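# Hang a hose across two wall hooks

## Task

Drape the hose over both of the wall's hooks so that, at the end, it hangs motionless without touching the floor and is supported by the hooks alone; release it, back the robot away, and keep the robot upright and untilted throughout, since tipping over or finishing tilted means failure.

## Robot and tools

ROBOT. A wheeled base with two drive wheels and casters, a lifting column, a tilting head with two cameras, and two six-joint arms (left, right), each ending in a parallel gripper. Shoulder height S = 0.90 m + column_m. Folded, the robot measures 0.73 m long by 0.62 m wide, S + 0.43 m tall, with its front 0.40 m ahead of the column.

FRAMES. Base frame: origin on the floor under the column, midway between the drive wheels; x forward, y left, z up. The left_hand and right_hand readings are in this frame: the point where the fingers meet (tips reach 8 mm further). The hand's z axis runs along the fingers (quat_wxyz maps (0,0,1) onto it); its y axis runs across the opening. The odometry frame is the base frame as it stood when the scene began; heading is positive leftward, within -3.142..3.142.

execute_actions. Argument "actions": a list holding one action or nothing (empty just reports state and images). An action may contain:
- "base": exactly one relative move from where the base last measured itself. {"translate_m": d}: straight drive, metres, -3 to 3, forward positive. {"rotate_rad": d}: turn in place, radians, -3.2 to 3.2, left (counter-clockwise seen from above) positive. No sideways motion.
- "joints": an object of absolute targets keyed by name: column_m 0..0.8 m; head_tilt_rad -0.61..1.308 (0 is level, positive tilts down); left_/right_joint1_rad -2.879..2.879; joint2 0..3.141; joint3 0..3.019; joint4 -1.692..1.57; joint5 -1.57..1.57 (positive swings the hand to the robot's right); joint6 -2.094..2.094 (positive rolls clockwise seen from behind); left_/right_gripper_m 0..0.093 (fingertip gap, 0 closed).
- "speeds": optional caps for this action only: translate_m 0.05..0.8 m/s, rotate_rad 0.1..1 rad/s (defaults are the maxima). Arms ignore it. A base move needing over 8.667 s is refused.
Argument "cameras": list of cam_head_left, cam_head_right, cam_left_wrist, cam_right_wrist, nav_camera, or "all"; omitted/null means all, [] none. Any unknown key, name or out-of-range number rejects the call with no motion. Joints or base left out may keep pursuing earlier targets. If a result reports a stop, later motion calls in the same reply are skipped.

ARM GEOMETRY. With joint1 at -1.57 (left) or 1.57 (right) and joints 5, 6 at 0, the arm moves in a forward-pointing vertical plane 0.23 m to that side. Let a = j2 - 0.35, b = 1.05 + j2 - j3, c = b - j4 (c = 1.57 means fingers straight down). Hand ahead of column: 0.12 + 0.39 sin a + 0.38 cos b + 0.25 cos c; height: S + 0.39 cos a - 0.38 sin b - 0.25 sin c. Example: j2, j3, j4 = 0.93, 0.78, 0.14 gives 0.60 m ahead, 0.25 m below S. Real hands sit up to ~5 cm lower and nearer (~12 cm under heavy or far loads); trust the reported hand positions (1-3 cm error). Empty reach is about 1 m from the shoulder. For floor work, extend fingers-down 0.45-0.5 m ahead at column_m 0.3, then lower the column. Below 0.4 m height the housing blocks hands closer than 0.45 m; avoid arm motion while column_m < 0.3.

LOADS AND GRIP. Fingers down, an arm holds about 3.2 kg at 0.4 m ahead, 2 kg out to 0.6 m, 1 kg out to 0.8 m; overloaded arms sag and report time_out or off_target. To grasp, command a gap smaller than the object; off_target is then expected. A reported gap staying 0.002 m or more above the target means something is held. Fingers are 7 cm long; the gripper body is 10 cm by 7 cm; the wrist camera sticks out 11 cm on one side.

SMALL MOVES. Changes under about 0.03 rad (0.08 for joints 2 and 3) may not move a joint despite "done". For gentle contact step about 0.05 rad per call from your previous target.

RESULTS. base_status and joint_status: done, off_target (resting short, maybe still pushing), contact_stop (base or column only; old target dropped), time_out, not_followed, limit_stop_at_motor_heat. "joint command not followed" plus a cause means a self-collision check held the arm back; move each joint involved at least 0.05 rad back, or drive away from a blocking object. To relieve a pushing arm, resend its reported joint positions (a loaded arm sinks a little each time). on_its_own covers uncommanded motion; its "held at" is a target, not a position. motor_effort lists wheel efforts (positive pushes forward) with a peak in brackets; readings are offset and noisy. If turned_by_wheels and turned_by_imu differ by over ~4% and at least 0.05 rad, the base collided or slipped. base_tilt is in degrees (forward, right). wheel_motors_off = 1 means the wheels are disabled. Motor temperatures come per arm; MOTOR HOT appears at 85 °C and at 100 °C the arm drops whatever it holds (OVER-TEMPERATURE FAULT).

COLUMN. Descending, it halts with contact_stop when an arm's load changes (a hand or held item touching down) and refuses further descent until raised 0.2 m. It may sink up to 0.15-0.2 m more after the touch.

BASE. It stops only when a wheel stalls; then reverse 0.05 m before retrying or turning. About 3 s of hard pushing cuts both wheel motors for 2 s. A drop of 0.5 degrees or more in forward tilt means leaning back: reverse 0.05 m. Tables 0.30 m up and above S - 0.26 can strike the column.

AVOID. Arms colliding or pressing on each other, hard pushing that overheats motors (worst with joint 5 far over), dropping the hose, tipping the robot.

CAMERAS. Head cameras sit 0.91-1.03 m + column_m high and look down by about head_tilt_rad. Wrist cameras are fisheye, 0.10 m behind the fingertips, looking along the fingers tilted 0.62 rad toward the hand's +x; image right is the hand's -y. nav_camera is at the base front, 0.23 m up, looking forward.

OTHER TOOLS. wait {"seconds": 0..10}: commands nothing, returns state and images. zoom_image {"camera": name, "region": [x0, y0, x1, y1]}: pixel box in that camera's latest full image, origin top-left, at most 504 by 504. read_manual {"section": "licences"}: licence text only. finished_scene {"scene": integer}: ends the current scene irreversibly once the last command has been held and reports success. The simulation keeps running while you compose replies; the robot holds its last command meanwhile.

Each tool is called as name([rows], argument=value, ...), one row to a line, values as JSON.

## Session

execute_actions([
  {"joints":{"head_tilt_rad":0.3}},
])

Scene clock: 0.87 s.
Motor temperatures (°C, as the motors report them): left_arm=[22 24 22 24 26 26] | right_arm=[24 25 25 24 24 26]
base_odometry: x=+0.000 y=+0.000 heading=+0.000 (m, m, rad; odometry frame)
turned_by_wheels: +0.000 (rad since the last result)
turned_by_imu: +0.000 (rad since the last result)
base_tilt: forward=+0.3 right=+0.6 (deg)
base_status: not commanded
joint_positions: column_m=+0.556 head_tilt_rad=+0.319 left_joint1_rad=-1.570 left_joint2_rad=+0.890 left_joint3_rad=+0.419 left_joint4_rad=-0.909 left_joint5_rad=+0.021 left_joint6_rad=-0.004 left_gripper_m=+0.095 right_joint1_rad=+1.548 right_joint2_rad=+0.895 right_joint3_rad=+0.384 right_joint4_rad=-0.940 right_joint5_rad=+0.047 right_joint6_rad=-0.081 right_gripper_m=+0.095
joint_status: all done
wheel_motors_off: 0
motor_effort: left_wheel=+2(2) right_wheel=+1(2) (%)
left_hand: x=+0.1578 y=+0.2211 z=+1.2453 quat_wxyz=(+0.415, +0.007, -0.910, +0.009) (m; base frame)
right_hand: x=+0.1328 y=-0.2381 z=+1.2578 quat_wxyz=(+0.448, +0.037, -0.893, +0.009) (m; base frame)
pictures: cam_head_left, cam_head_right, cam_left_wrist, cam_right_wrist, nav_camera
Images, in order (width x height): cam_head_left 672x504, cam_head_right 672x504, cam_left_wrist 504x504, cam_right_wrist 504x504, nav_camera 672x504.

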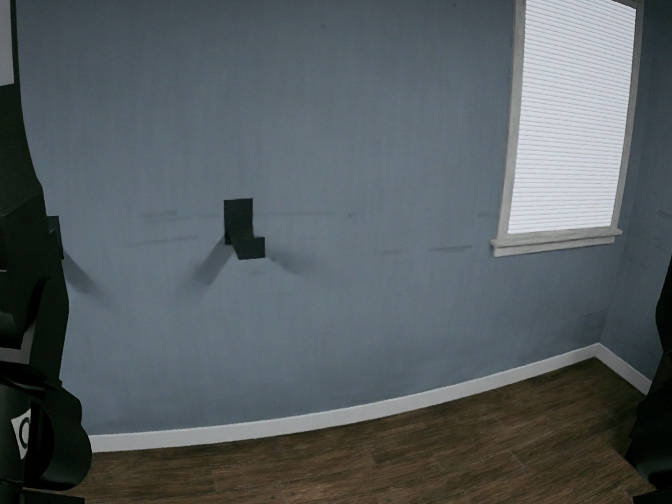

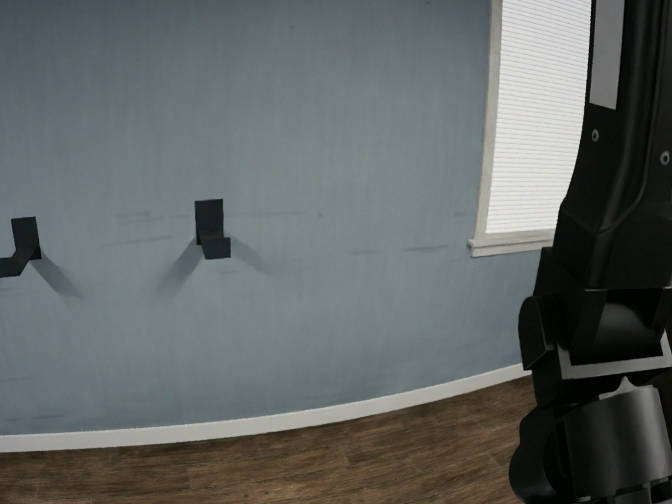

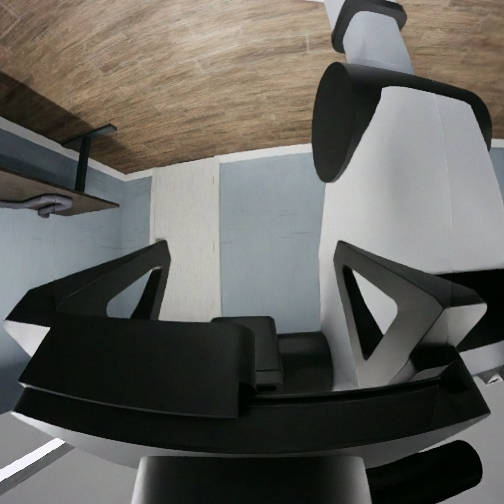

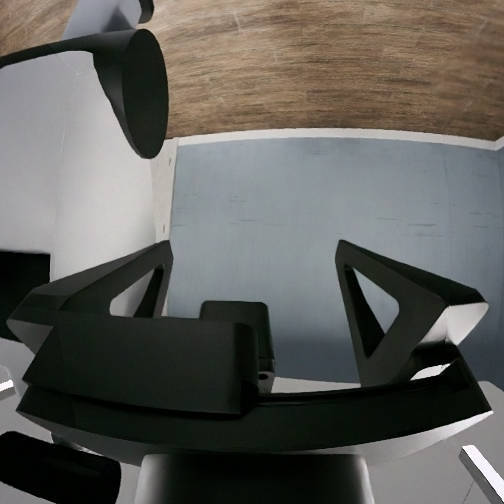

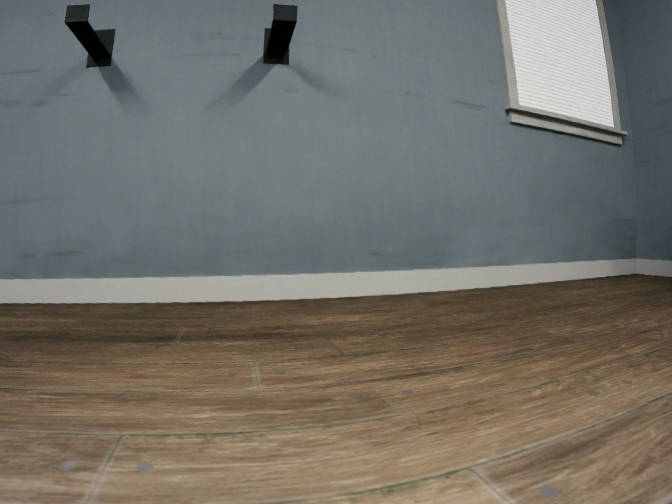

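Table is on the left side.

execute_actions([
  {"base":{"rotate_rad":1.6},"joints":{"head_tilt_rad":0.6}},
], cameras=["cam_head_left","nav_camera"])

Scene clock: 4.33 s.
Motor temperatures (°C, as the motors report them): left_arm=[22 24 22 24 26 26] | right_arm=[24 25 25 24 24 26]
base_odometry: x=+0.000 y=+0.000 heading=+1.599 (m, m, rad; odometry frame)
turned_by_wheels: +1.599 (rad since the last result)
turned_by_imu: +1.586 (rad since the last result)
base_tilt: forward=+0.3 right=+0.6 (deg)
base_status: done
joint_positions: column_m=+0.556 head_tilt_rad=+0.603 left_joint1_rad=-1.570 left_joint2_rad=+0.890 left_joint3_rad=+0.419 left_joint4_rad=-0.909 left_joint5_rad=+0.021 left_joint6_rad=-0.004 left_gripper_m=+0.095 right_joint1_rad=+1.548 right_joint2_rad=+0.895 right_joint3_rad=+0.384 right_joint4_rad=-0.940 right_joint5_rad=+0.047 right_joint6_rad=-0.081 right_gripper_m=+0.095
joint_status: all done
wheel_motors_off: 0
motor_effort: left_wheel=+0(35) right_wheel=+1(30) (%)
left_hand: x=+0.1578 y=+0.2211 z=+1.2453 quat_wxyz=(+0.415, +0.007, -0.910, +0.009) (m; base frame)
right_hand: x=+0.1328 y=-0.2381 z=+1.2578 quat_wxyz=(+0.448, +0.037, -0.893, +0.009) (m; base frame)
pictures: cam_head_left, nav_camera
Images, in order (width x height): cam_head_left 672x504, nav_camera 672x504.

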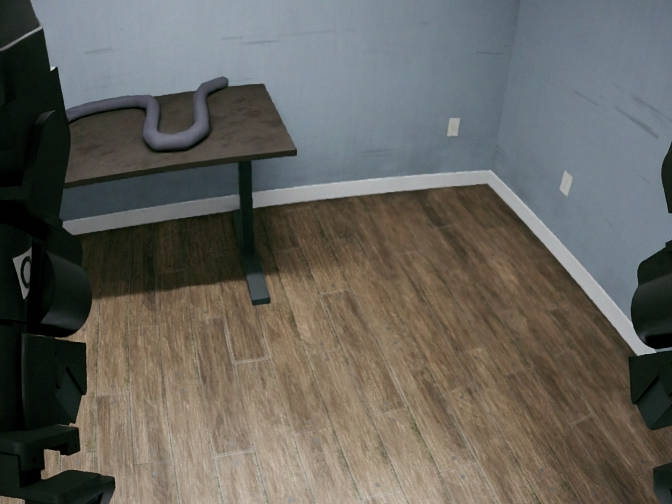

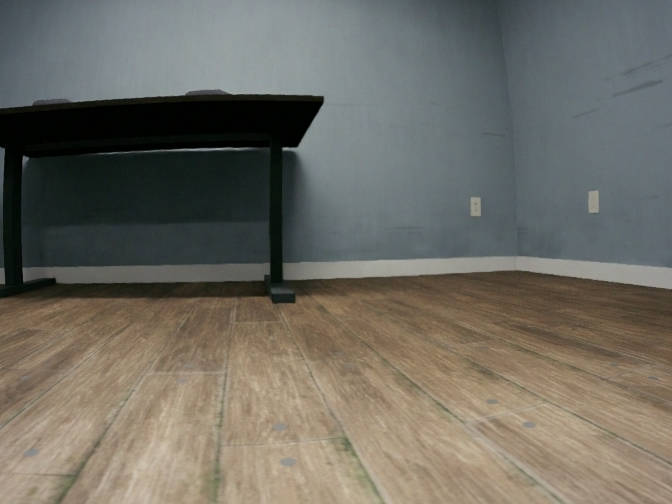

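execute_actions([
  {"base":{"rotate_rad":0.85}},
], cameras=[])

execute_actions([
  {"base":{"translate_m":0.95}},
], cameras=[])

execute_actions([
  {"base":{"rotate_rad":-0.7},"joints":{"head_tilt_rad":0.8}},
], cameras=["cam_head_left","nav_camera"])

Scene clock: 7.70 s.
Motor temperatures (°C, as the motors report them): left_arm=[22 24 22 24 26 26] | right_arm=[24 25 25 24 24 26]
base_odometry: x=+0.000 y=+0.000 heading=+2.449 (m, m, rad; odometry frame)
turned_by_wheels: +0.850 (rad since the last result)
turned_by_imu: +0.845 (rad since the last result)
base_tilt: forward=+0.3 right=+0.6 (deg)
base_status: done
joint_positions: column_m=+0.556 head_tilt_rad=+0.603 left_joint1_rad=-1.570 left_joint2_rad=+0.890 left_joint3_rad=+0.419 left_joint4_rad=-0.909 left_joint5_rad=+0.021 left_joint6_rad=-0.004 left_gripper_m=+0.095 right_joint1_rad=+1.548 right_joint2_rad=+0.895 right_joint3_rad=+0.384 right_joint4_rad=-0.940 right_joint5_rad=+0.047 right_joint6_rad=-0.081 right_gripper_m=+0.095
joint_status: not commanded
wheel_motors_off: 0
motor_effort: left_wheel=+0(26) right_wheel=+0(24) (%)
left_hand: x=+0.1578 y=+0.2211 z=+1.2453 quat_wxyz=(+0.415, +0.007, -0.910, +0.009) (m; base frame)
right_hand: x=+0.1328 y=-0.2381 z=+1.2578 quat_wxyz=(+0.448, +0.037, -0.893, +0.009) (m; base frame)
pictures: none
No camera images: the call's "cameras" was empty. Leave "cameras" out to get every camera's image.

Scene clock: 11.20 s.
Motor temperatures (°C, as the motors report them): left_arm=[22 24 22 24 26 26] | right_arm=[24 25 25 24 24 26]
base_odometry: x=-0.731 y=+0.607 heading=+2.449 (m, m, rad; odometry frame)
turned_by_wheels: +0.000 (rad since the last result)
turned_by_imu: -0.002 (rad since the last result)
base_tilt: forward=+0.3 right=+0.6 (deg)
base_status: done
joint_positions: column_m=+0.556 head_tilt_rad=+0.604 left_joint1_rad=-1.570 left_joint2_rad=+0.890 left_joint3_rad=+0.420 left_joint4_rad=-0.909 left_joint5_rad=+0.021 left_joint6_rad=-0.004 left_gripper_m=+0.095 right_joint1_rad=+1.548 right_joint2_rad=+0.895 right_joint3_rad=+0.384 right_joint4_rad=-0.940 right_joint5_rad=+0.047 right_joint6_rad=-0.081 right_gripper_m=+0.095
joint_status: not commanded
wheel_motors_off: 0
motor_effort: left_wheel=+0(41) right_wheel=-1(41) (%)
left_hand: x=+0.1582 y=+0.2211 z=+1.2452 quat_wxyz=(+0.414, +0.007, -0.910, +0.009) (m; base frame)
right_hand: x=+0.1330 y=-0.2381 z=+1.2577 quat_wxyz=(+0.448, +0.037, -0.893, +0.009) (m; base frame)
pictures: none
No camera images: the call's "cameras" was empty. Leave "cameras" out to get every camera's image.

Scene clock: 13.17 s.
Motor temperatures (°C, as the motors report them): left_arm=[22 24 22 24 26 26] | right_arm=[24 25 25 24 24 26]
base_odometry: x=-0.731 y=+0.607 heading=+1.749 (m, m, rad; odometry frame)
turned_by_wheels: -0.700 (rad since the last result)
turned_by_imu: -0.693 (rad since the last result)
base_tilt: forward=+0.3 right=+0.5 (deg)
base_status: done
joint_positions: column_m=+0.556 head_tilt_rad=+0.802 left_joint1_rad=-1.570 left_joint2_rad=+0.890 left_joint3_rad=+0.420 left_joint4_rad=-0.909 left_joint5_rad=+0.021 left_joint6_rad=-0.004 left_gripper_m=+0.095 right_joint1_rad=+1.548 right_joint2_rad=+0.895 right_joint3_rad=+0.384 right_joint4_rad=-0.940 right_joint5_rad=+0.047 right_joint6_rad=-0.081 right_gripper_m=+0.095
joint_status: all done
wheel_motors_off: 0
motor_effort: left_wheel=+1(31) right_wheel=+0(38) (%)
left_hand: x=+0.1582 y=+0.2211 z=+1.2452 quat_wxyz=(+0.414, +0.007, -0.910, +0.009) (m; base frame)
right_hand: x=+0.1330 y=-0.2381 z=+1.2577 quat_wxyz=(+0.448, +0.037, -0.893, +0.009) (m; base frame)
pictures: cam_head_left, nav_camera
Images, in order (width x height): cam_head_left 672x504, nav_camera 672x504.

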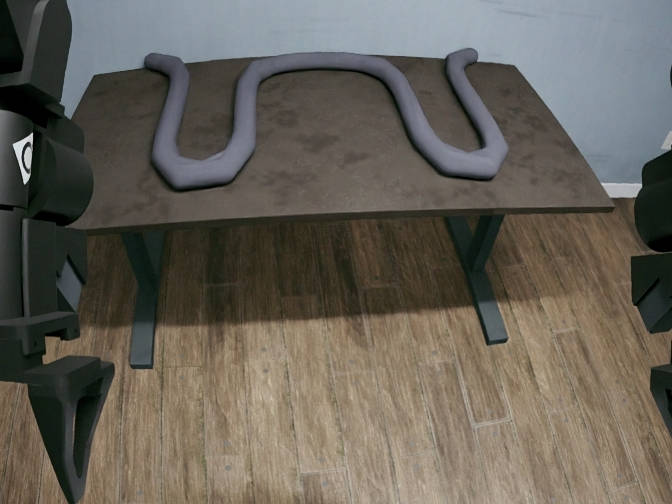

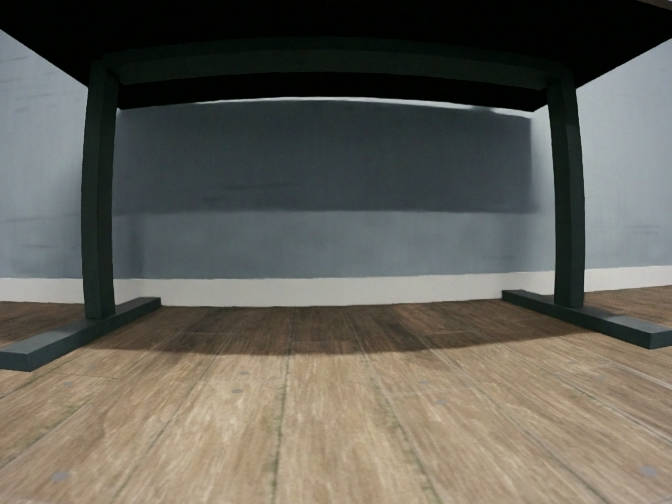

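execute_actions([
  {"base":{"rotate_rad":0.02}},
], cameras=[])

execute_actions([
  {"base":{"translate_m":0.6},"joints":{"head_tilt_rad":1.0,"column_m":0.3,"left_joint1_rad":-1.35,"left_joint2_rad":1.0,"left_joint3_rad":0.75,"left_joint4_rad":-0.27,"left_joint6_rad":1.4,"right_joint1_rad":1.15,"right_joint2_rad":1.0,"right_joint3_rad":0.75,"right_joint4_rad":-0.27,"right_joint6_rad":-1.4}},
], cameras=["cam_head_left","cam_left_wrist","cam_right_wrist"])

Scene clock: 16.13 s.
Motor temperatures (°C, as the motors report them): left_arm=[22 24 22 24 26 26] | right_arm=[24 26 25 24 24 26]
base_odometry: x=-0.731 y=+0.607 heading=+1.769 (m, m, rad; odometry frame)
turned_by_wheels: +0.020 (rad since the last result)
turned_by_imu: +0.020 (rad since the last result)
base_tilt: forward=+0.3 right=+0.5 (deg)
base_status: done
joint_positions: column_m=+0.556 head_tilt_rad=+0.802 left_joint1_rad=-1.570 left_joint2_rad=+0.890 left_joint3_rad=+0.420 left_joint4_rad=-0.909 left_joint5_rad=+0.021 left_joint6_rad=-0.004 left_gripper_m=+0.095 right_joint1_rad=+1.548 right_joint2_rad=+0.895 right_joint3_rad=+0.384 right_joint4_rad=-0.940 right_joint5_rad=+0.047 right_joint6_rad=-0.081 right_gripper_m=+0.095
joint_status: not commanded
wheel_motors_off: 0
motor_effort: left_wheel=+0(12) right_wheel=+0(12) (%)
left_hand: x=+0.1580 y=+0.2211 z=+1.2452 quat_wxyz=(+0.415, +0.007, -0.910, +0.009) (m; base frame)
right_hand: x=+0.1330 y=-0.2381 z=+1.2577 quat_wxyz=(+0.448, +0.037, -0.893, +0.009) (m; base frame)
pictures: none
No camera images: the call's "cameras" was empty. Leave "cameras" out to get every camera's image.

Scene clock: 20.00 s.
Motor temperatures (°C, as the motors report them): left_arm=[22 24 22 24 26 26] | right_arm=[24 26 25 24 24 26]
base_odometry: x=-0.849 y=+1.195 heading=+1.769 (m, m, rad; odometry frame)
turned_by_wheels: +0.000 (rad since the last result)
turned_by_imu: -0.002 (rad since the last result)
base_tilt: forward=+0.3 right=+0.6 (deg)
base_status: done
joint_positions: column_m=+0.300 head_tilt_rad=+1.000 left_joint1_rad=-1.342 left_joint2_rad=+1.004 left_joint3_rad=+0.749 left_joint4_rad=-0.280 left_joint5_rad=+0.021 left_joint6_rad=+1.387 left_gripper_m=+0.095 right_joint1_rad=+1.151 right_joint2_rad=+0.998 right_joint3_rad=+0.758 right_joint4_rad=-0.273 right_joint5_rad=+0.047 right_joint6_rad=-1.385 right_gripper_m=+0.095
joint_status: all done
wheel_motors_off: 0
motor_effort: left_wheel=-1(39) right_wheel=+2(42) (%)
left_hand: x=+0.4527 y=+0.3245 z=+0.9022 quat_wxyz=(+0.060, -0.592, -0.801, -0.065) (m; base frame)
right_hand: x=+0.4452 y=-0.4199 z=+0.9333 quat_wxyz=(+0.128, +0.542, -0.815, +0.159) (m; base frame)
pictures: cam_head_left, cam_left_wrist, cam_right_wrist
Images, in order (width x height): cam_head_left 672x504, cam_left_wrist 504x504, cam_right_wrist 504x504.

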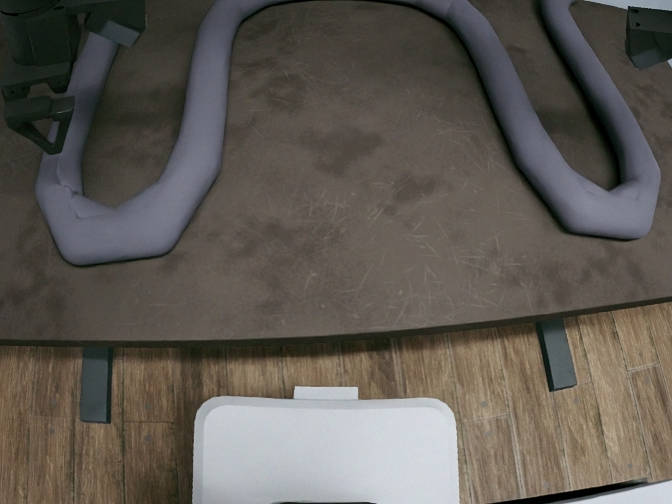

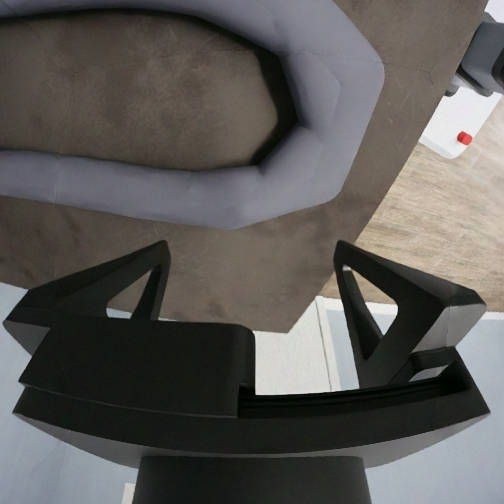

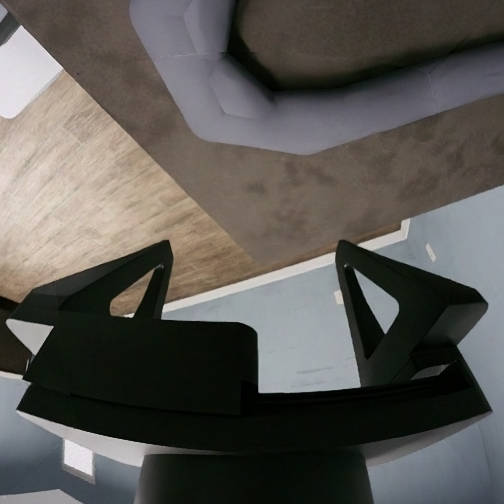

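execute_actions([
  {"base":{"translate_m":-0.04},"speeds":{"translate_m":0.1},"joints":{"column_m":0.22,"left_joint1_rad":-1.5,"right_joint1_rad":1.33}},
], cameras=["cam_head_left","cam_left_wrist","cam_right_wrist"])

Scene clock: 22.80 s.
Motor temperatures (°C, as the motors report them): left_arm=[22 24 22 24 26 26] | right_arm=[24 26 25 24 24 26]
base_odometry: x=-0.841 y=+1.156 heading=+1.769 (m, m, rad; odometry frame)
turned_by_wheels: +0.000 (rad since the last result)
turned_by_imu: +0.000 (rad since the last result)
base_tilt: forward=+0.3 right=+0.6 (deg)
base_status: done
joint_positions: column_m=+0.220 head_tilt_rad=+1.001 left_joint1_rad=-1.507 left_joint2_rad=+1.004 left_joint3_rad=+0.748 left_joint4_rad=-0.280 left_joint5_rad=+0.021 left_joint6_rad=+1.387 left_gripper_m=+0.095 right_joint1_rad=+1.332 right_joint2_rad=+0.998 right_joint3_rad=+0.756 right_joint4_rad=-0.272 right_joint5_rad=+0.046 right_joint6_rad=-1.385 right_gripper_m=+0.095
joint_status: all done
wheel_motors_off: 0
motor_effort: left_wheel=+0(35) right_wheel=-3(26) (%)
left_hand: x=+0.4566 y=+0.2500 z=+0.8132 quat_wxyz=(+0.015, -0.627, -0.779, -0.009) (m; base frame)
right_hand: x=+0.4583 y=-0.3415 z=+0.8285 quat_wxyz=(+0.078, +0.587, -0.800, +0.099) (m; base frame)
pictures: cam_head_left, cam_left_wrist, cam_right_wrist
Images, in order (width x height): cam_head_left 672x504, cam_left_wrist 504x504, cam_right_wrist 504x504.

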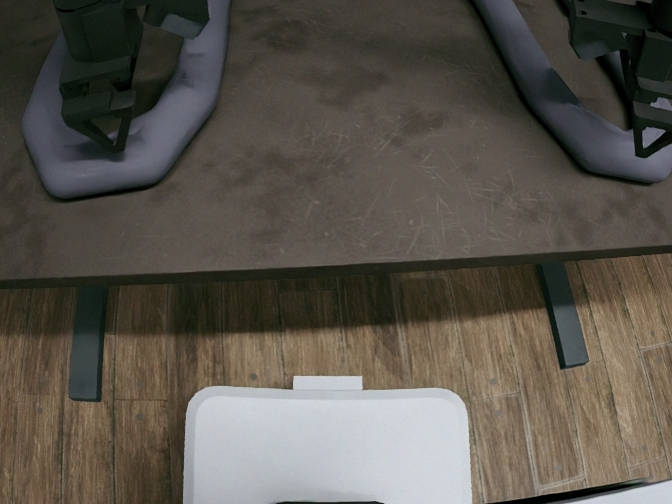

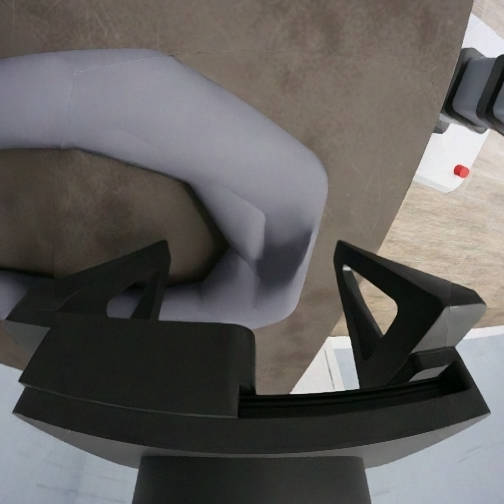

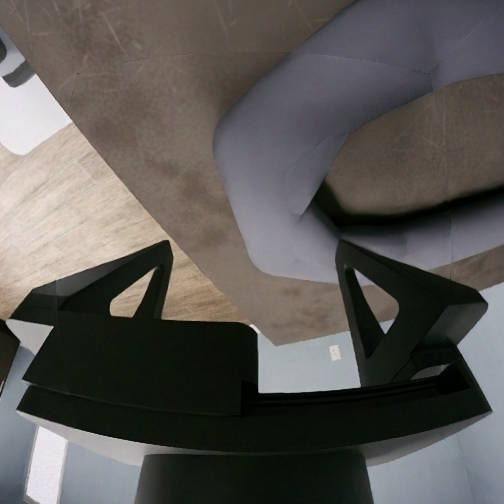

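execute_actions([
  {"joints":{"column_m":0.14,"right_joint2_rad":1.08,"right_joint3_rad":0.8}},
], cameras=["cam_left_wrist","cam_right_wrist"])

execute_actions([
  {"joints":{"left_gripper_m":0.02,"right_gripper_m":0.02}},
], cameras=["cam_left_wrist","cam_right_wrist"])

Scene clock: 25.37 s.
Motor temperatures (°C, as the motors report them): left_arm=[22 24 22 24 26 26] | right_arm=[24 26 26 24 24 26]
base_odometry: x=-0.841 y=+1.156 heading=+1.769 (m, m, rad; odometry frame)
turned_by_wheels: +0.000 (rad since the last result)
turned_by_imu: +0.000 (rad since the last result)
base_tilt: forward=+0.3 right=+0.6 (deg)
base_status: not commanded
joint_positions: column_m=+0.140 head_tilt_rad=+1.001 left_joint1_rad=-1.507 left_joint2_rad=+0.986 left_joint3_rad=+0.741 left_joint4_rad=-0.280 left_joint5_rad=+0.021 left_joint6_rad=+1.390 left_gripper_m=+0.095 right_joint1_rad=+1.332 right_joint2_rad=+1.047 right_joint3_rad=+0.792 right_joint4_rad=-0.293 right_joint5_rad=+0.055 right_joint6_rad=-1.402 right_gripper_m=+0.095
joint_status: all done
wheel_motors_off: 0
motor_effort: left_wheel=+1(1) right_wheel=+1(0) (%)
left_hand: x=+0.4583 y=+0.2497 z=+0.7384 quat_wxyz=(+0.011, -0.628, -0.778, -0.013) (m; base frame)
right_hand: x=+0.4598 y=-0.3460 z=+0.7361 quat_wxyz=(+0.094, +0.592, -0.795, +0.090) (m; base frame)
pictures: cam_left_wrist, cam_right_wrist
Images, in order (width x height): cam_left_wrist 504x504, cam_right_wrist 504x504.

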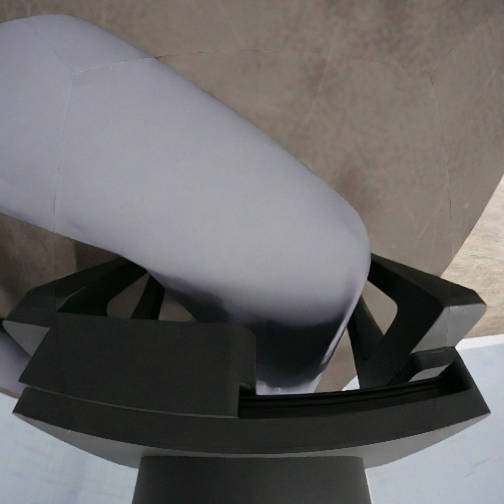

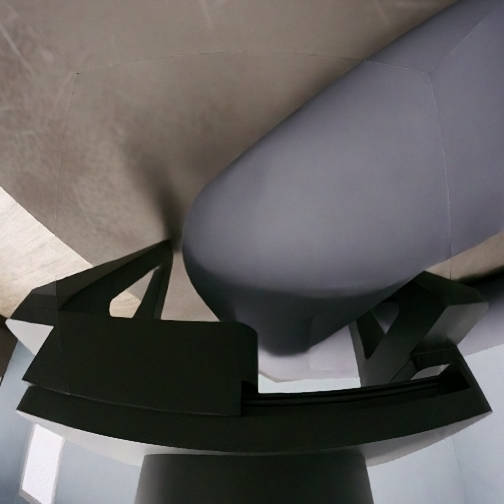

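Scene clock: 26.03 s.
Motor temperatures (°C, as the motors report them): left_arm=[22 25 22 24 26 26] | right_arm=[24 26 26 24 24 26]
base_odometry: x=-0.841 y=+1.156 heading=+1.769 (m, m, rad; odometry frame)
turned_by_wheels: +0.000 (rad since the last result)
turned_by_imu: +0.000 (rad since the last result)
base_tilt: forward=+0.3 right=+0.5 (deg)
base_status: not commanded
joint_positions: column_m=+0.140 head_tilt_rad=+1.001 left_joint1_rad=-1.501 left_joint2_rad=+0.986 left_joint3_rad=+0.741 left_joint4_rad=-0.279 left_joint5_rad=+0.022 left_joint6_rad=+1.379 left_gripper_m=+0.061 right_joint1_rad=+1.331 right_joint2_rad=+1.047 right_joint3_rad=+0.796 right_joint4_rad=-0.281 right_joint5_rad=+0.054 right_joint6_rad=-1.405 right_gripper_m=+0.061
joint_status: left_gripper_m off_target (ended at +0.061, target +0.020); right_gripper_m off_target (ended at +0.061, target +0.020)
wheel_motors_off: 0
motor_effort: left_wheel=+1(2) right_wheel=+0(1) (%)
left_hand: x=+0.4581 y=+0.2526 z=+0.7385 quat_wxyz=(+0.013, -0.622, -0.782, -0.015) (m; base frame)
right_hand: x=+0.4649 y=-0.3466 z=+0.7365 quat_wxyz=(+0.088, +0.594, -0.794, +0.095) (m; base frame)
pictures: cam_left_wrist, cam_right_wrist
Images, in order (width x height): cam_left_wrist 504x504, cam_right_wrist 504x504.

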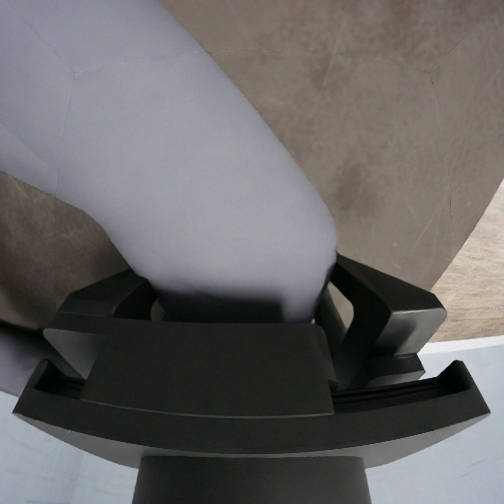

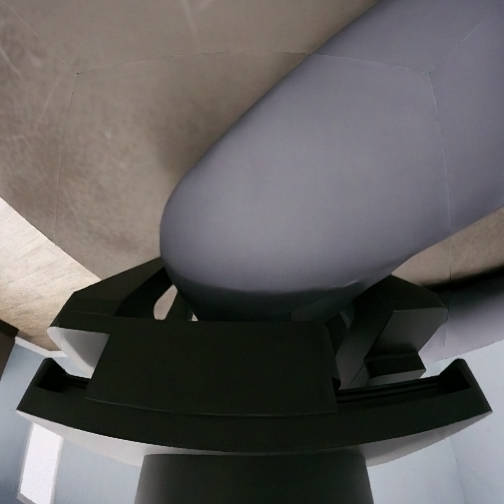

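execute_actions([
  {"joints":{"column_m":0.75,"head_tilt_rad":0.8}},
], cameras=["cam_head_left"])

execute_actions([
  {"base":{"translate_m":-1.06},"speeds":{"translate_m":0.4},"joints":{"left_joint1_rad":-1.0,"right_joint1_rad":1.0}},
], cameras=[])

execute_actions([
  {"base":{"rotate_rad":-1.57},"speeds":{"rotate_rad":0.5},"joints":{"head_tilt_rad":0.5}},
], cameras=["cam_head_left","cam_head_right"])

Scene clock: 36.40 s.
Motor temperatures (°C, as the motors report them): left_arm=[22 25 22 24 26 26] | right_arm=[24 26 26 24 24 26]
base_odometry: x=-0.841 y=+1.156 heading=+1.769 (m, m, rad; odometry frame)
turned_by_wheels: +0.000 (rad since the last result)
turned_by_imu: +0.001 (rad since the last result)
base_tilt: forward=+0.3 right=+0.6 (deg)
base_status: not commanded
joint_positions: column_m=+0.750 head_tilt_rad=+0.816 left_joint1_rad=-1.501 left_joint2_rad=+1.010 left_joint3_rad=+0.741 left_joint4_rad=-0.279 left_joint5_rad=+0.024 left_joint6_rad=+1.391 left_gripper_m=+0.060 right_joint1_rad=+1.331 right_joint2_rad=+1.094 right_joint3_rad=+0.796 right_joint4_rad=-0.268 right_joint5_rad=+0.041 right_joint6_rad=-1.405 right_gripper_m=+0.061
joint_status: all done
wheel_motors_off: 0
motor_effort: left_wheel=+0(1) right_wheel=-1(1) (%)
left_hand: x=+0.4508 y=+0.2525 z=+1.3405 quat_wxyz=(+0.021, -0.627, -0.779, -0.006) (m; base frame)
right_hand: x=+0.4528 y=-0.3464 z=+1.3298 quat_wxyz=(+0.096, +0.593, -0.796, +0.079) (m; base frame)
pictures: cam_head_left
Images, in order (width x height): cam_head_left 672x504.

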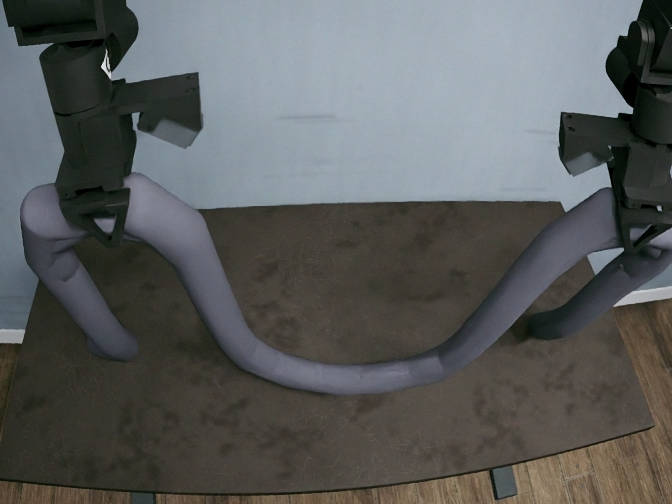

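Scene clock: 40.40 s.
Motor temperatures (°C, as the motors report them): left_arm=[22 25 22 24 26 26] | right_arm=[24 26 26 24 25 26]
base_odometry: x=-0.633 y=+0.116 heading=+1.768 (m, m, rad; odometry frame)
turned_by_wheels: -0.001 (rad since the last result)
turned_by_imu: +0.002 (rad since the last result)
base_tilt: forward=+0.3 right=+0.6 (deg)
base_status: done
joint_positions: column_m=+0.750 head_tilt_rad=+0.815 left_joint1_rad=-1.020 left_joint2_rad=+1.013 left_joint3_rad=+0.736 left_joint4_rad=-0.279 left_joint5_rad=+0.043 left_joint6_rad=+1.404 left_gripper_m=+0.058 right_joint1_rad=+1.017 right_joint2_rad=+1.097 right_joint3_rad=+0.795 right_joint4_rad=-0.274 right_joint5_rad=+0.025 right_joint6_rad=-1.405 right_gripper_m=+0.061
joint_status: all done
wheel_motors_off: 0
motor_effort: left_wheel=-1(34) right_wheel=+0(37) (%)
left_hand: x=+0.4152 y=+0.4566 z=+1.3931 quat_wxyz=(+0.147, -0.517, -0.829, -0.154) (m; base frame)
right_hand: x=+0.4203 y=-0.4816 z=+1.3795 quat_wxyz=(+0.179, +0.511, -0.824, +0.170) (m; base frame)
pictures: none
No camera images: the call's "cameras" was empty. Leave "cameras" out to get every camera's image.

Scene clock: 44.33 s.
Motor temperatures (°C, as the motors report them): left_arm=[22 25 22 24 26 26] | right_arm=[24 26 26 24 25 26]
base_odometry: x=-0.633 y=+0.116 heading=+0.198 (m, m, rad; odometry frame)
turned_by_wheels: -1.570 (rad since the last result)
turned_by_imu: -1.558 (rad since the last result)
base_tilt: forward=+0.3 right=+0.6 (deg)
base_status: done
joint_positions: column_m=+0.750 head_tilt_rad=+0.518 left_joint1_rad=-1.023 left_joint2_rad=+1.013 left_joint3_rad=+0.736 left_joint4_rad=-0.279 left_joint5_rad=+0.043 left_joint6_rad=+1.404 left_gripper_m=+0.058 right_joint1_rad=+1.017 right_joint2_rad=+1.099 right_joint3_rad=+0.795 right_joint4_rad=-0.274 right_joint5_rad=+0.026 right_joint6_rad=-1.405 right_gripper_m=+0.061
joint_status: all done
wheel_motors_off: 0
motor_effort: left_wheel=+0(43) right_wheel=-1(32) (%)
left_hand: x=+0.4156 y=+0.4553 z=+1.3925 quat_wxyz=(+0.146, -0.518, -0.829, -0.153) (m; base frame)
right_hand: x=+0.4198 y=-0.4818 z=+1.3791 quat_wxyz=(+0.180, +0.510, -0.824, +0.169) (m; base frame)
pictures: cam_head_left, cam_head_right
Images, in order (width x height): cam_head_left 672x504, cam_head_right 672x504.

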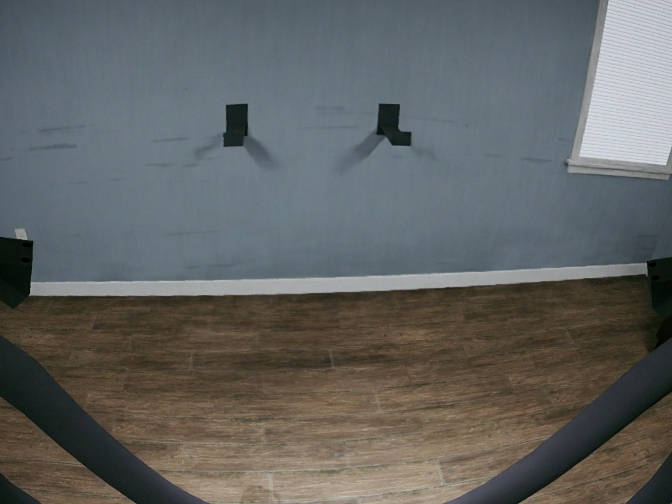

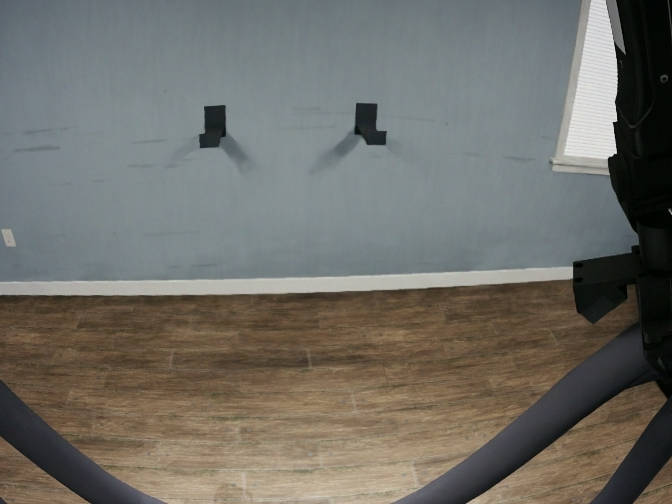

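execute_actions([
  {"base":{"rotate_rad":0.06}},
], cameras=[])

execute_actions([
  {"base":{"translate_m":1.2},"speeds":{"translate_m":0.4},"joints":{"head_tilt_rad":0.8}},
], cameras=["cam_head_left","cam_head_right","nav_camera"])

Scene clock: 46.37 s.
Motor temperatures (°C, as the motors report them): left_arm=[22 25 22 24 26 26] | right_arm=[24 26 26 24 25 26]
base_odometry: x=-0.633 y=+0.116 heading=+0.258 (m, m, rad; odometry frame)
turned_by_wheels: +0.059 (rad since the last result)
turned_by_imu: +0.060 (rad since the last result)
base_tilt: forward=+0.3 right=+0.6 (deg)
base_status: done
joint_positions: column_m=+0.750 head_tilt_rad=+0.518 left_joint1_rad=-1.023 left_joint2_rad=+1.014 left_joint3_rad=+0.736 left_joint4_rad=-0.279 left_joint5_rad=+0.043 left_joint6_rad=+1.404 left_gripper_m=+0.058 right_joint1_rad=+1.017 right_joint2_rad=+1.100 right_joint3_rad=+0.795 right_joint4_rad=-0.274 right_joint5_rad=+0.025 right_joint6_rad=-1.405 right_gripper_m=+0.061
joint_status: not commanded
wheel_motors_off: 0
motor_effort: left_wheel=-1(24) right_wheel=+2(20) (%)
left_hand: x=+0.4155 y=+0.4552 z=+1.3923 quat_wxyz=(+0.146, -0.518, -0.829, -0.153) (m; base frame)
right_hand: x=+0.4196 y=-0.4817 z=+1.3787 quat_wxyz=(+0.179, +0.510, -0.824, +0.169) (m; base frame)
pictures: none
No camera images: the call's "cameras" was empty. Leave "cameras" out to get every camera's image.

Scene clock: 50.87 s.
Motor temperatures (°C, as the motors report them): left_arm=[22 25 22 24 26 26] | right_arm=[24 26 26 24 25 26]
base_odometry: x=+0.527 y=+0.422 heading=+0.257 (m, m, rad; odometry frame)
turned_by_wheels: -0.001 (rad since the last result)
turned_by_imu: -0.003 (rad since the last result)
base_tilt: forward=+0.3 right=+0.6 (deg)
base_status: done
joint_positions: column_m=+0.750 head_tilt_rad=+0.802 left_joint1_rad=-1.023 left_joint2_rad=+1.014 left_joint3_rad=+0.736 left_joint4_rad=-0.279 left_joint5_rad=+0.043 left_joint6_rad=+1.404 left_gripper_m=+0.058 right_joint1_rad=+1.017 right_joint2_rad=+1.100 right_joint3_rad=+0.794 right_joint4_rad=-0.275 right_joint5_rad=+0.025 right_joint6_rad=-1.405 right_gripper_m=+0.061
joint_status: all done
wheel_motors_off: 0
motor_effort: left_wheel=-1(39) right_wheel=+0(46) (%)
left_hand: x=+0.4152 y=+0.4553 z=+1.3921 quat_wxyz=(+0.147, -0.518, -0.829, -0.152) (m; base frame)
right_hand: x=+0.4183 y=-0.4814 z=+1.3784 quat_wxyz=(+0.180, +0.510, -0.824, +0.168) (m; base frame)
pictures: cam_head_left, cam_head_right, nav_camera
Images, in order (width x height): cam_head_left 672x504, cam_head_right 672x504, nav_camera 672x504.

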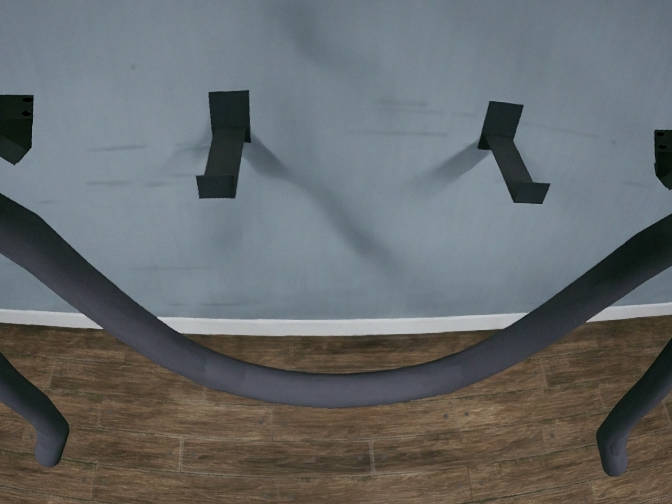

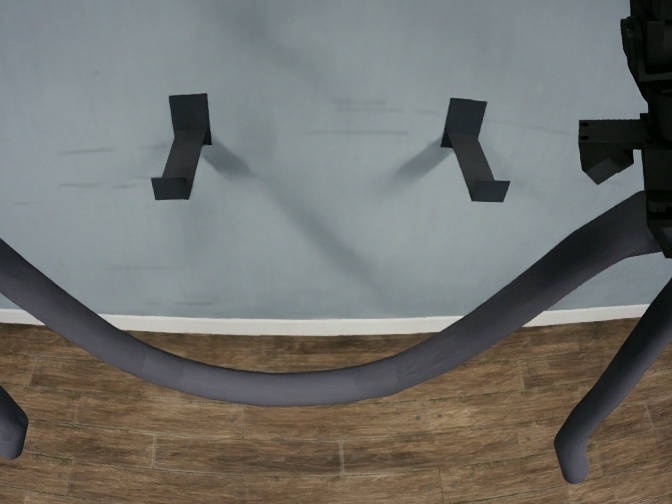

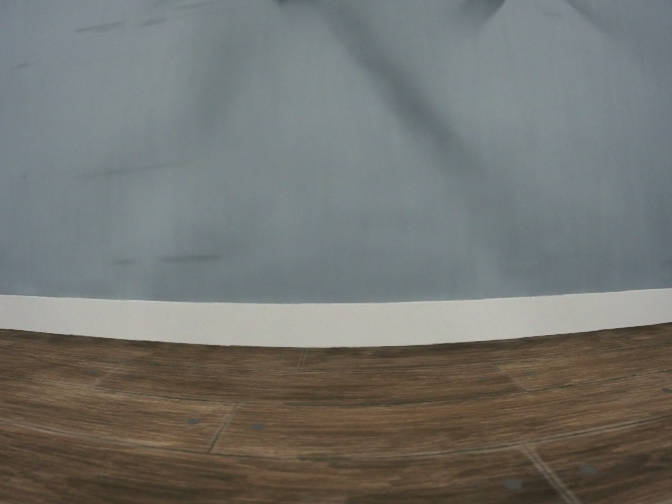

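execute_actions([
  {"base":{"translate_m":0.6},"speeds":{"translate_m":0.25},"joints":{"head_tilt_rad":1.0,"column_m":0.8}},
], cameras=["cam_head_left","cam_head_right"])

Scene clock: 56.27 s.
Motor temperatures (°C, as the motors report them): left_arm=[22 25 22 24 27 26] | right_arm=[24 27 26 24 26 26]
base_odometry: x=+1.108 y=+0.574 heading=+0.256 (m, m, rad; odometry frame)
turned_by_wheels: +0.000 (rad since the last result)
turned_by_imu: -0.002 (rad since the last result)
base_tilt: forward=+0.3 right=+0.6 (deg)
base_status: done
joint_positions: column_m=+0.800 head_tilt_rad=+1.000 left_joint1_rad=-1.023 left_joint2_rad=+1.015 left_joint3_rad=+0.734 left_joint4_rad=-0.279 left_joint5_rad=+0.043 left_joint6_rad=+1.404 left_gripper_m=+0.058 right_joint1_rad=+1.017 right_joint2_rad=+1.101 right_joint3_rad=+0.792 right_joint4_rad=-0.275 right_joint5_rad=+0.025 right_joint6_rad=-1.405 right_gripper_m=+0.061
joint_status: all done
wheel_motors_off: 0
motor_effort: left_wheel=-1(27) right_wheel=+3(29) (%)
left_hand: x=+0.4141 y=+0.4551 z=+1.4416 quat_wxyz=(+0.147, -0.518, -0.829, -0.151) (m; base frame)
right_hand: x=+0.4174 y=-0.4813 z=+1.4281 quat_wxyz=(+0.181, +0.510, -0.824, +0.167) (m; base frame)
pictures: cam_head_left, cam_head_right
Images, in order (width x height): cam_head_left 672x504, cam_head_right 672x504.

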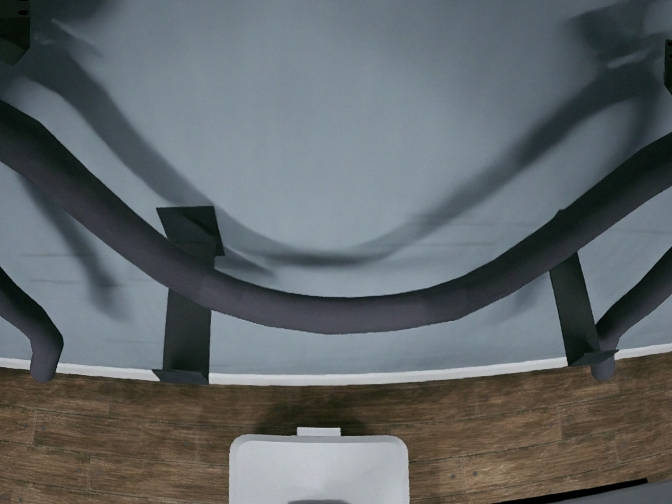

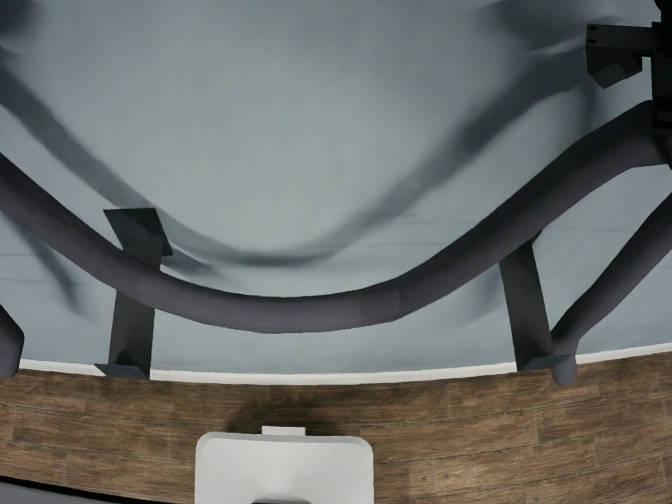

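Hose is above the hooks. Lower.

execute_actions([
  {"joints":{"column_m":0.5}},
], cameras=["cam_head_left","cam_head_right"])

Scene clock: 61.07 s.
Motor temperatures (°C, as the motors report them): left_arm=[22 25 22 24 27 26] | right_arm=[24 27 26 24 26 26]
base_odometry: x=+1.108 y=+0.574 heading=+0.256 (m, m, rad; odometry frame)
turned_by_wheels: +0.000 (rad since the last result)
turned_by_imu: +0.000 (rad since the last result)
base_tilt: forward=+0.3 right=+0.5 (deg)
base_status: not commanded
joint_positions: column_m=+0.500 head_tilt_rad=+1.000 left_joint1_rad=-1.023 left_joint2_rad=+1.015 left_joint3_rad=+0.734 left_joint4_rad=-0.279 left_joint5_rad=+0.046 left_joint6_rad=+1.404 left_gripper_m=+0.058 right_joint1_rad=+1.017 right_joint2_rad=+1.101 right_joint3_rad=+0.792 right_joint4_rad=-0.275 right_joint5_rad=+0.026 right_joint6_rad=-1.405 right_gripper_m=+0.061
joint_status: all done
wheel_motors_off: 0
motor_effort: left_wheel=-3(3) right_wheel=+1(4) (%)
left_hand: x=+0.4142 y=+0.4547 z=+1.1416 quat_wxyz=(+0.146, -0.518, -0.829, -0.150) (m; base frame)
right_hand: x=+0.4173 y=-0.4815 z=+1.1284 quat_wxyz=(+0.182, +0.510, -0.824, +0.167) (m; base frame)
pictures: cam_head_left, cam_head_right
Images, in order (width x height): cam_head_left 672x504, cam_head_right 672x504.

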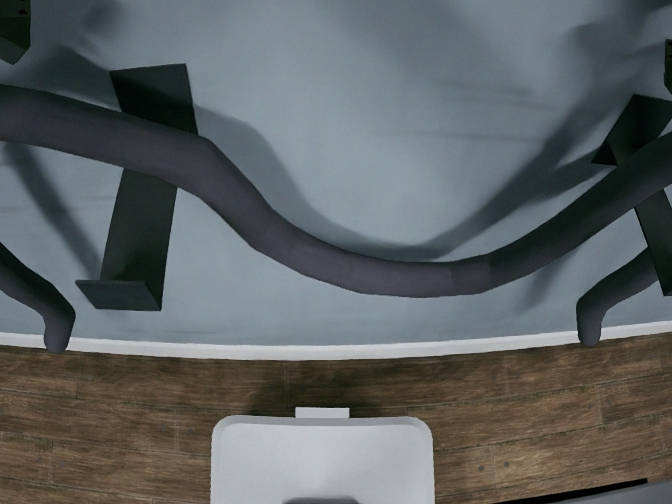

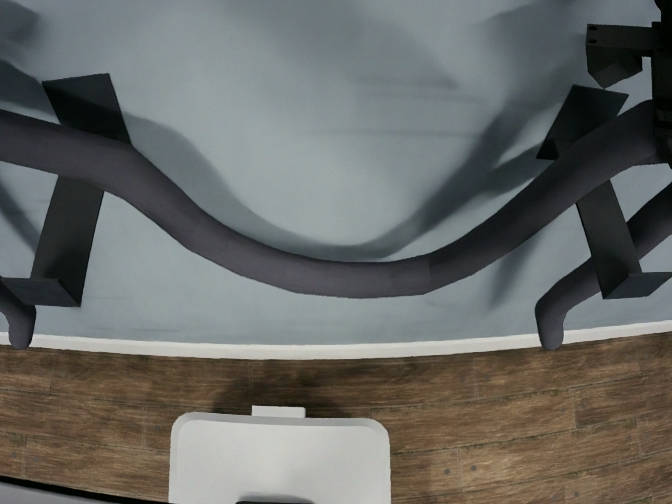

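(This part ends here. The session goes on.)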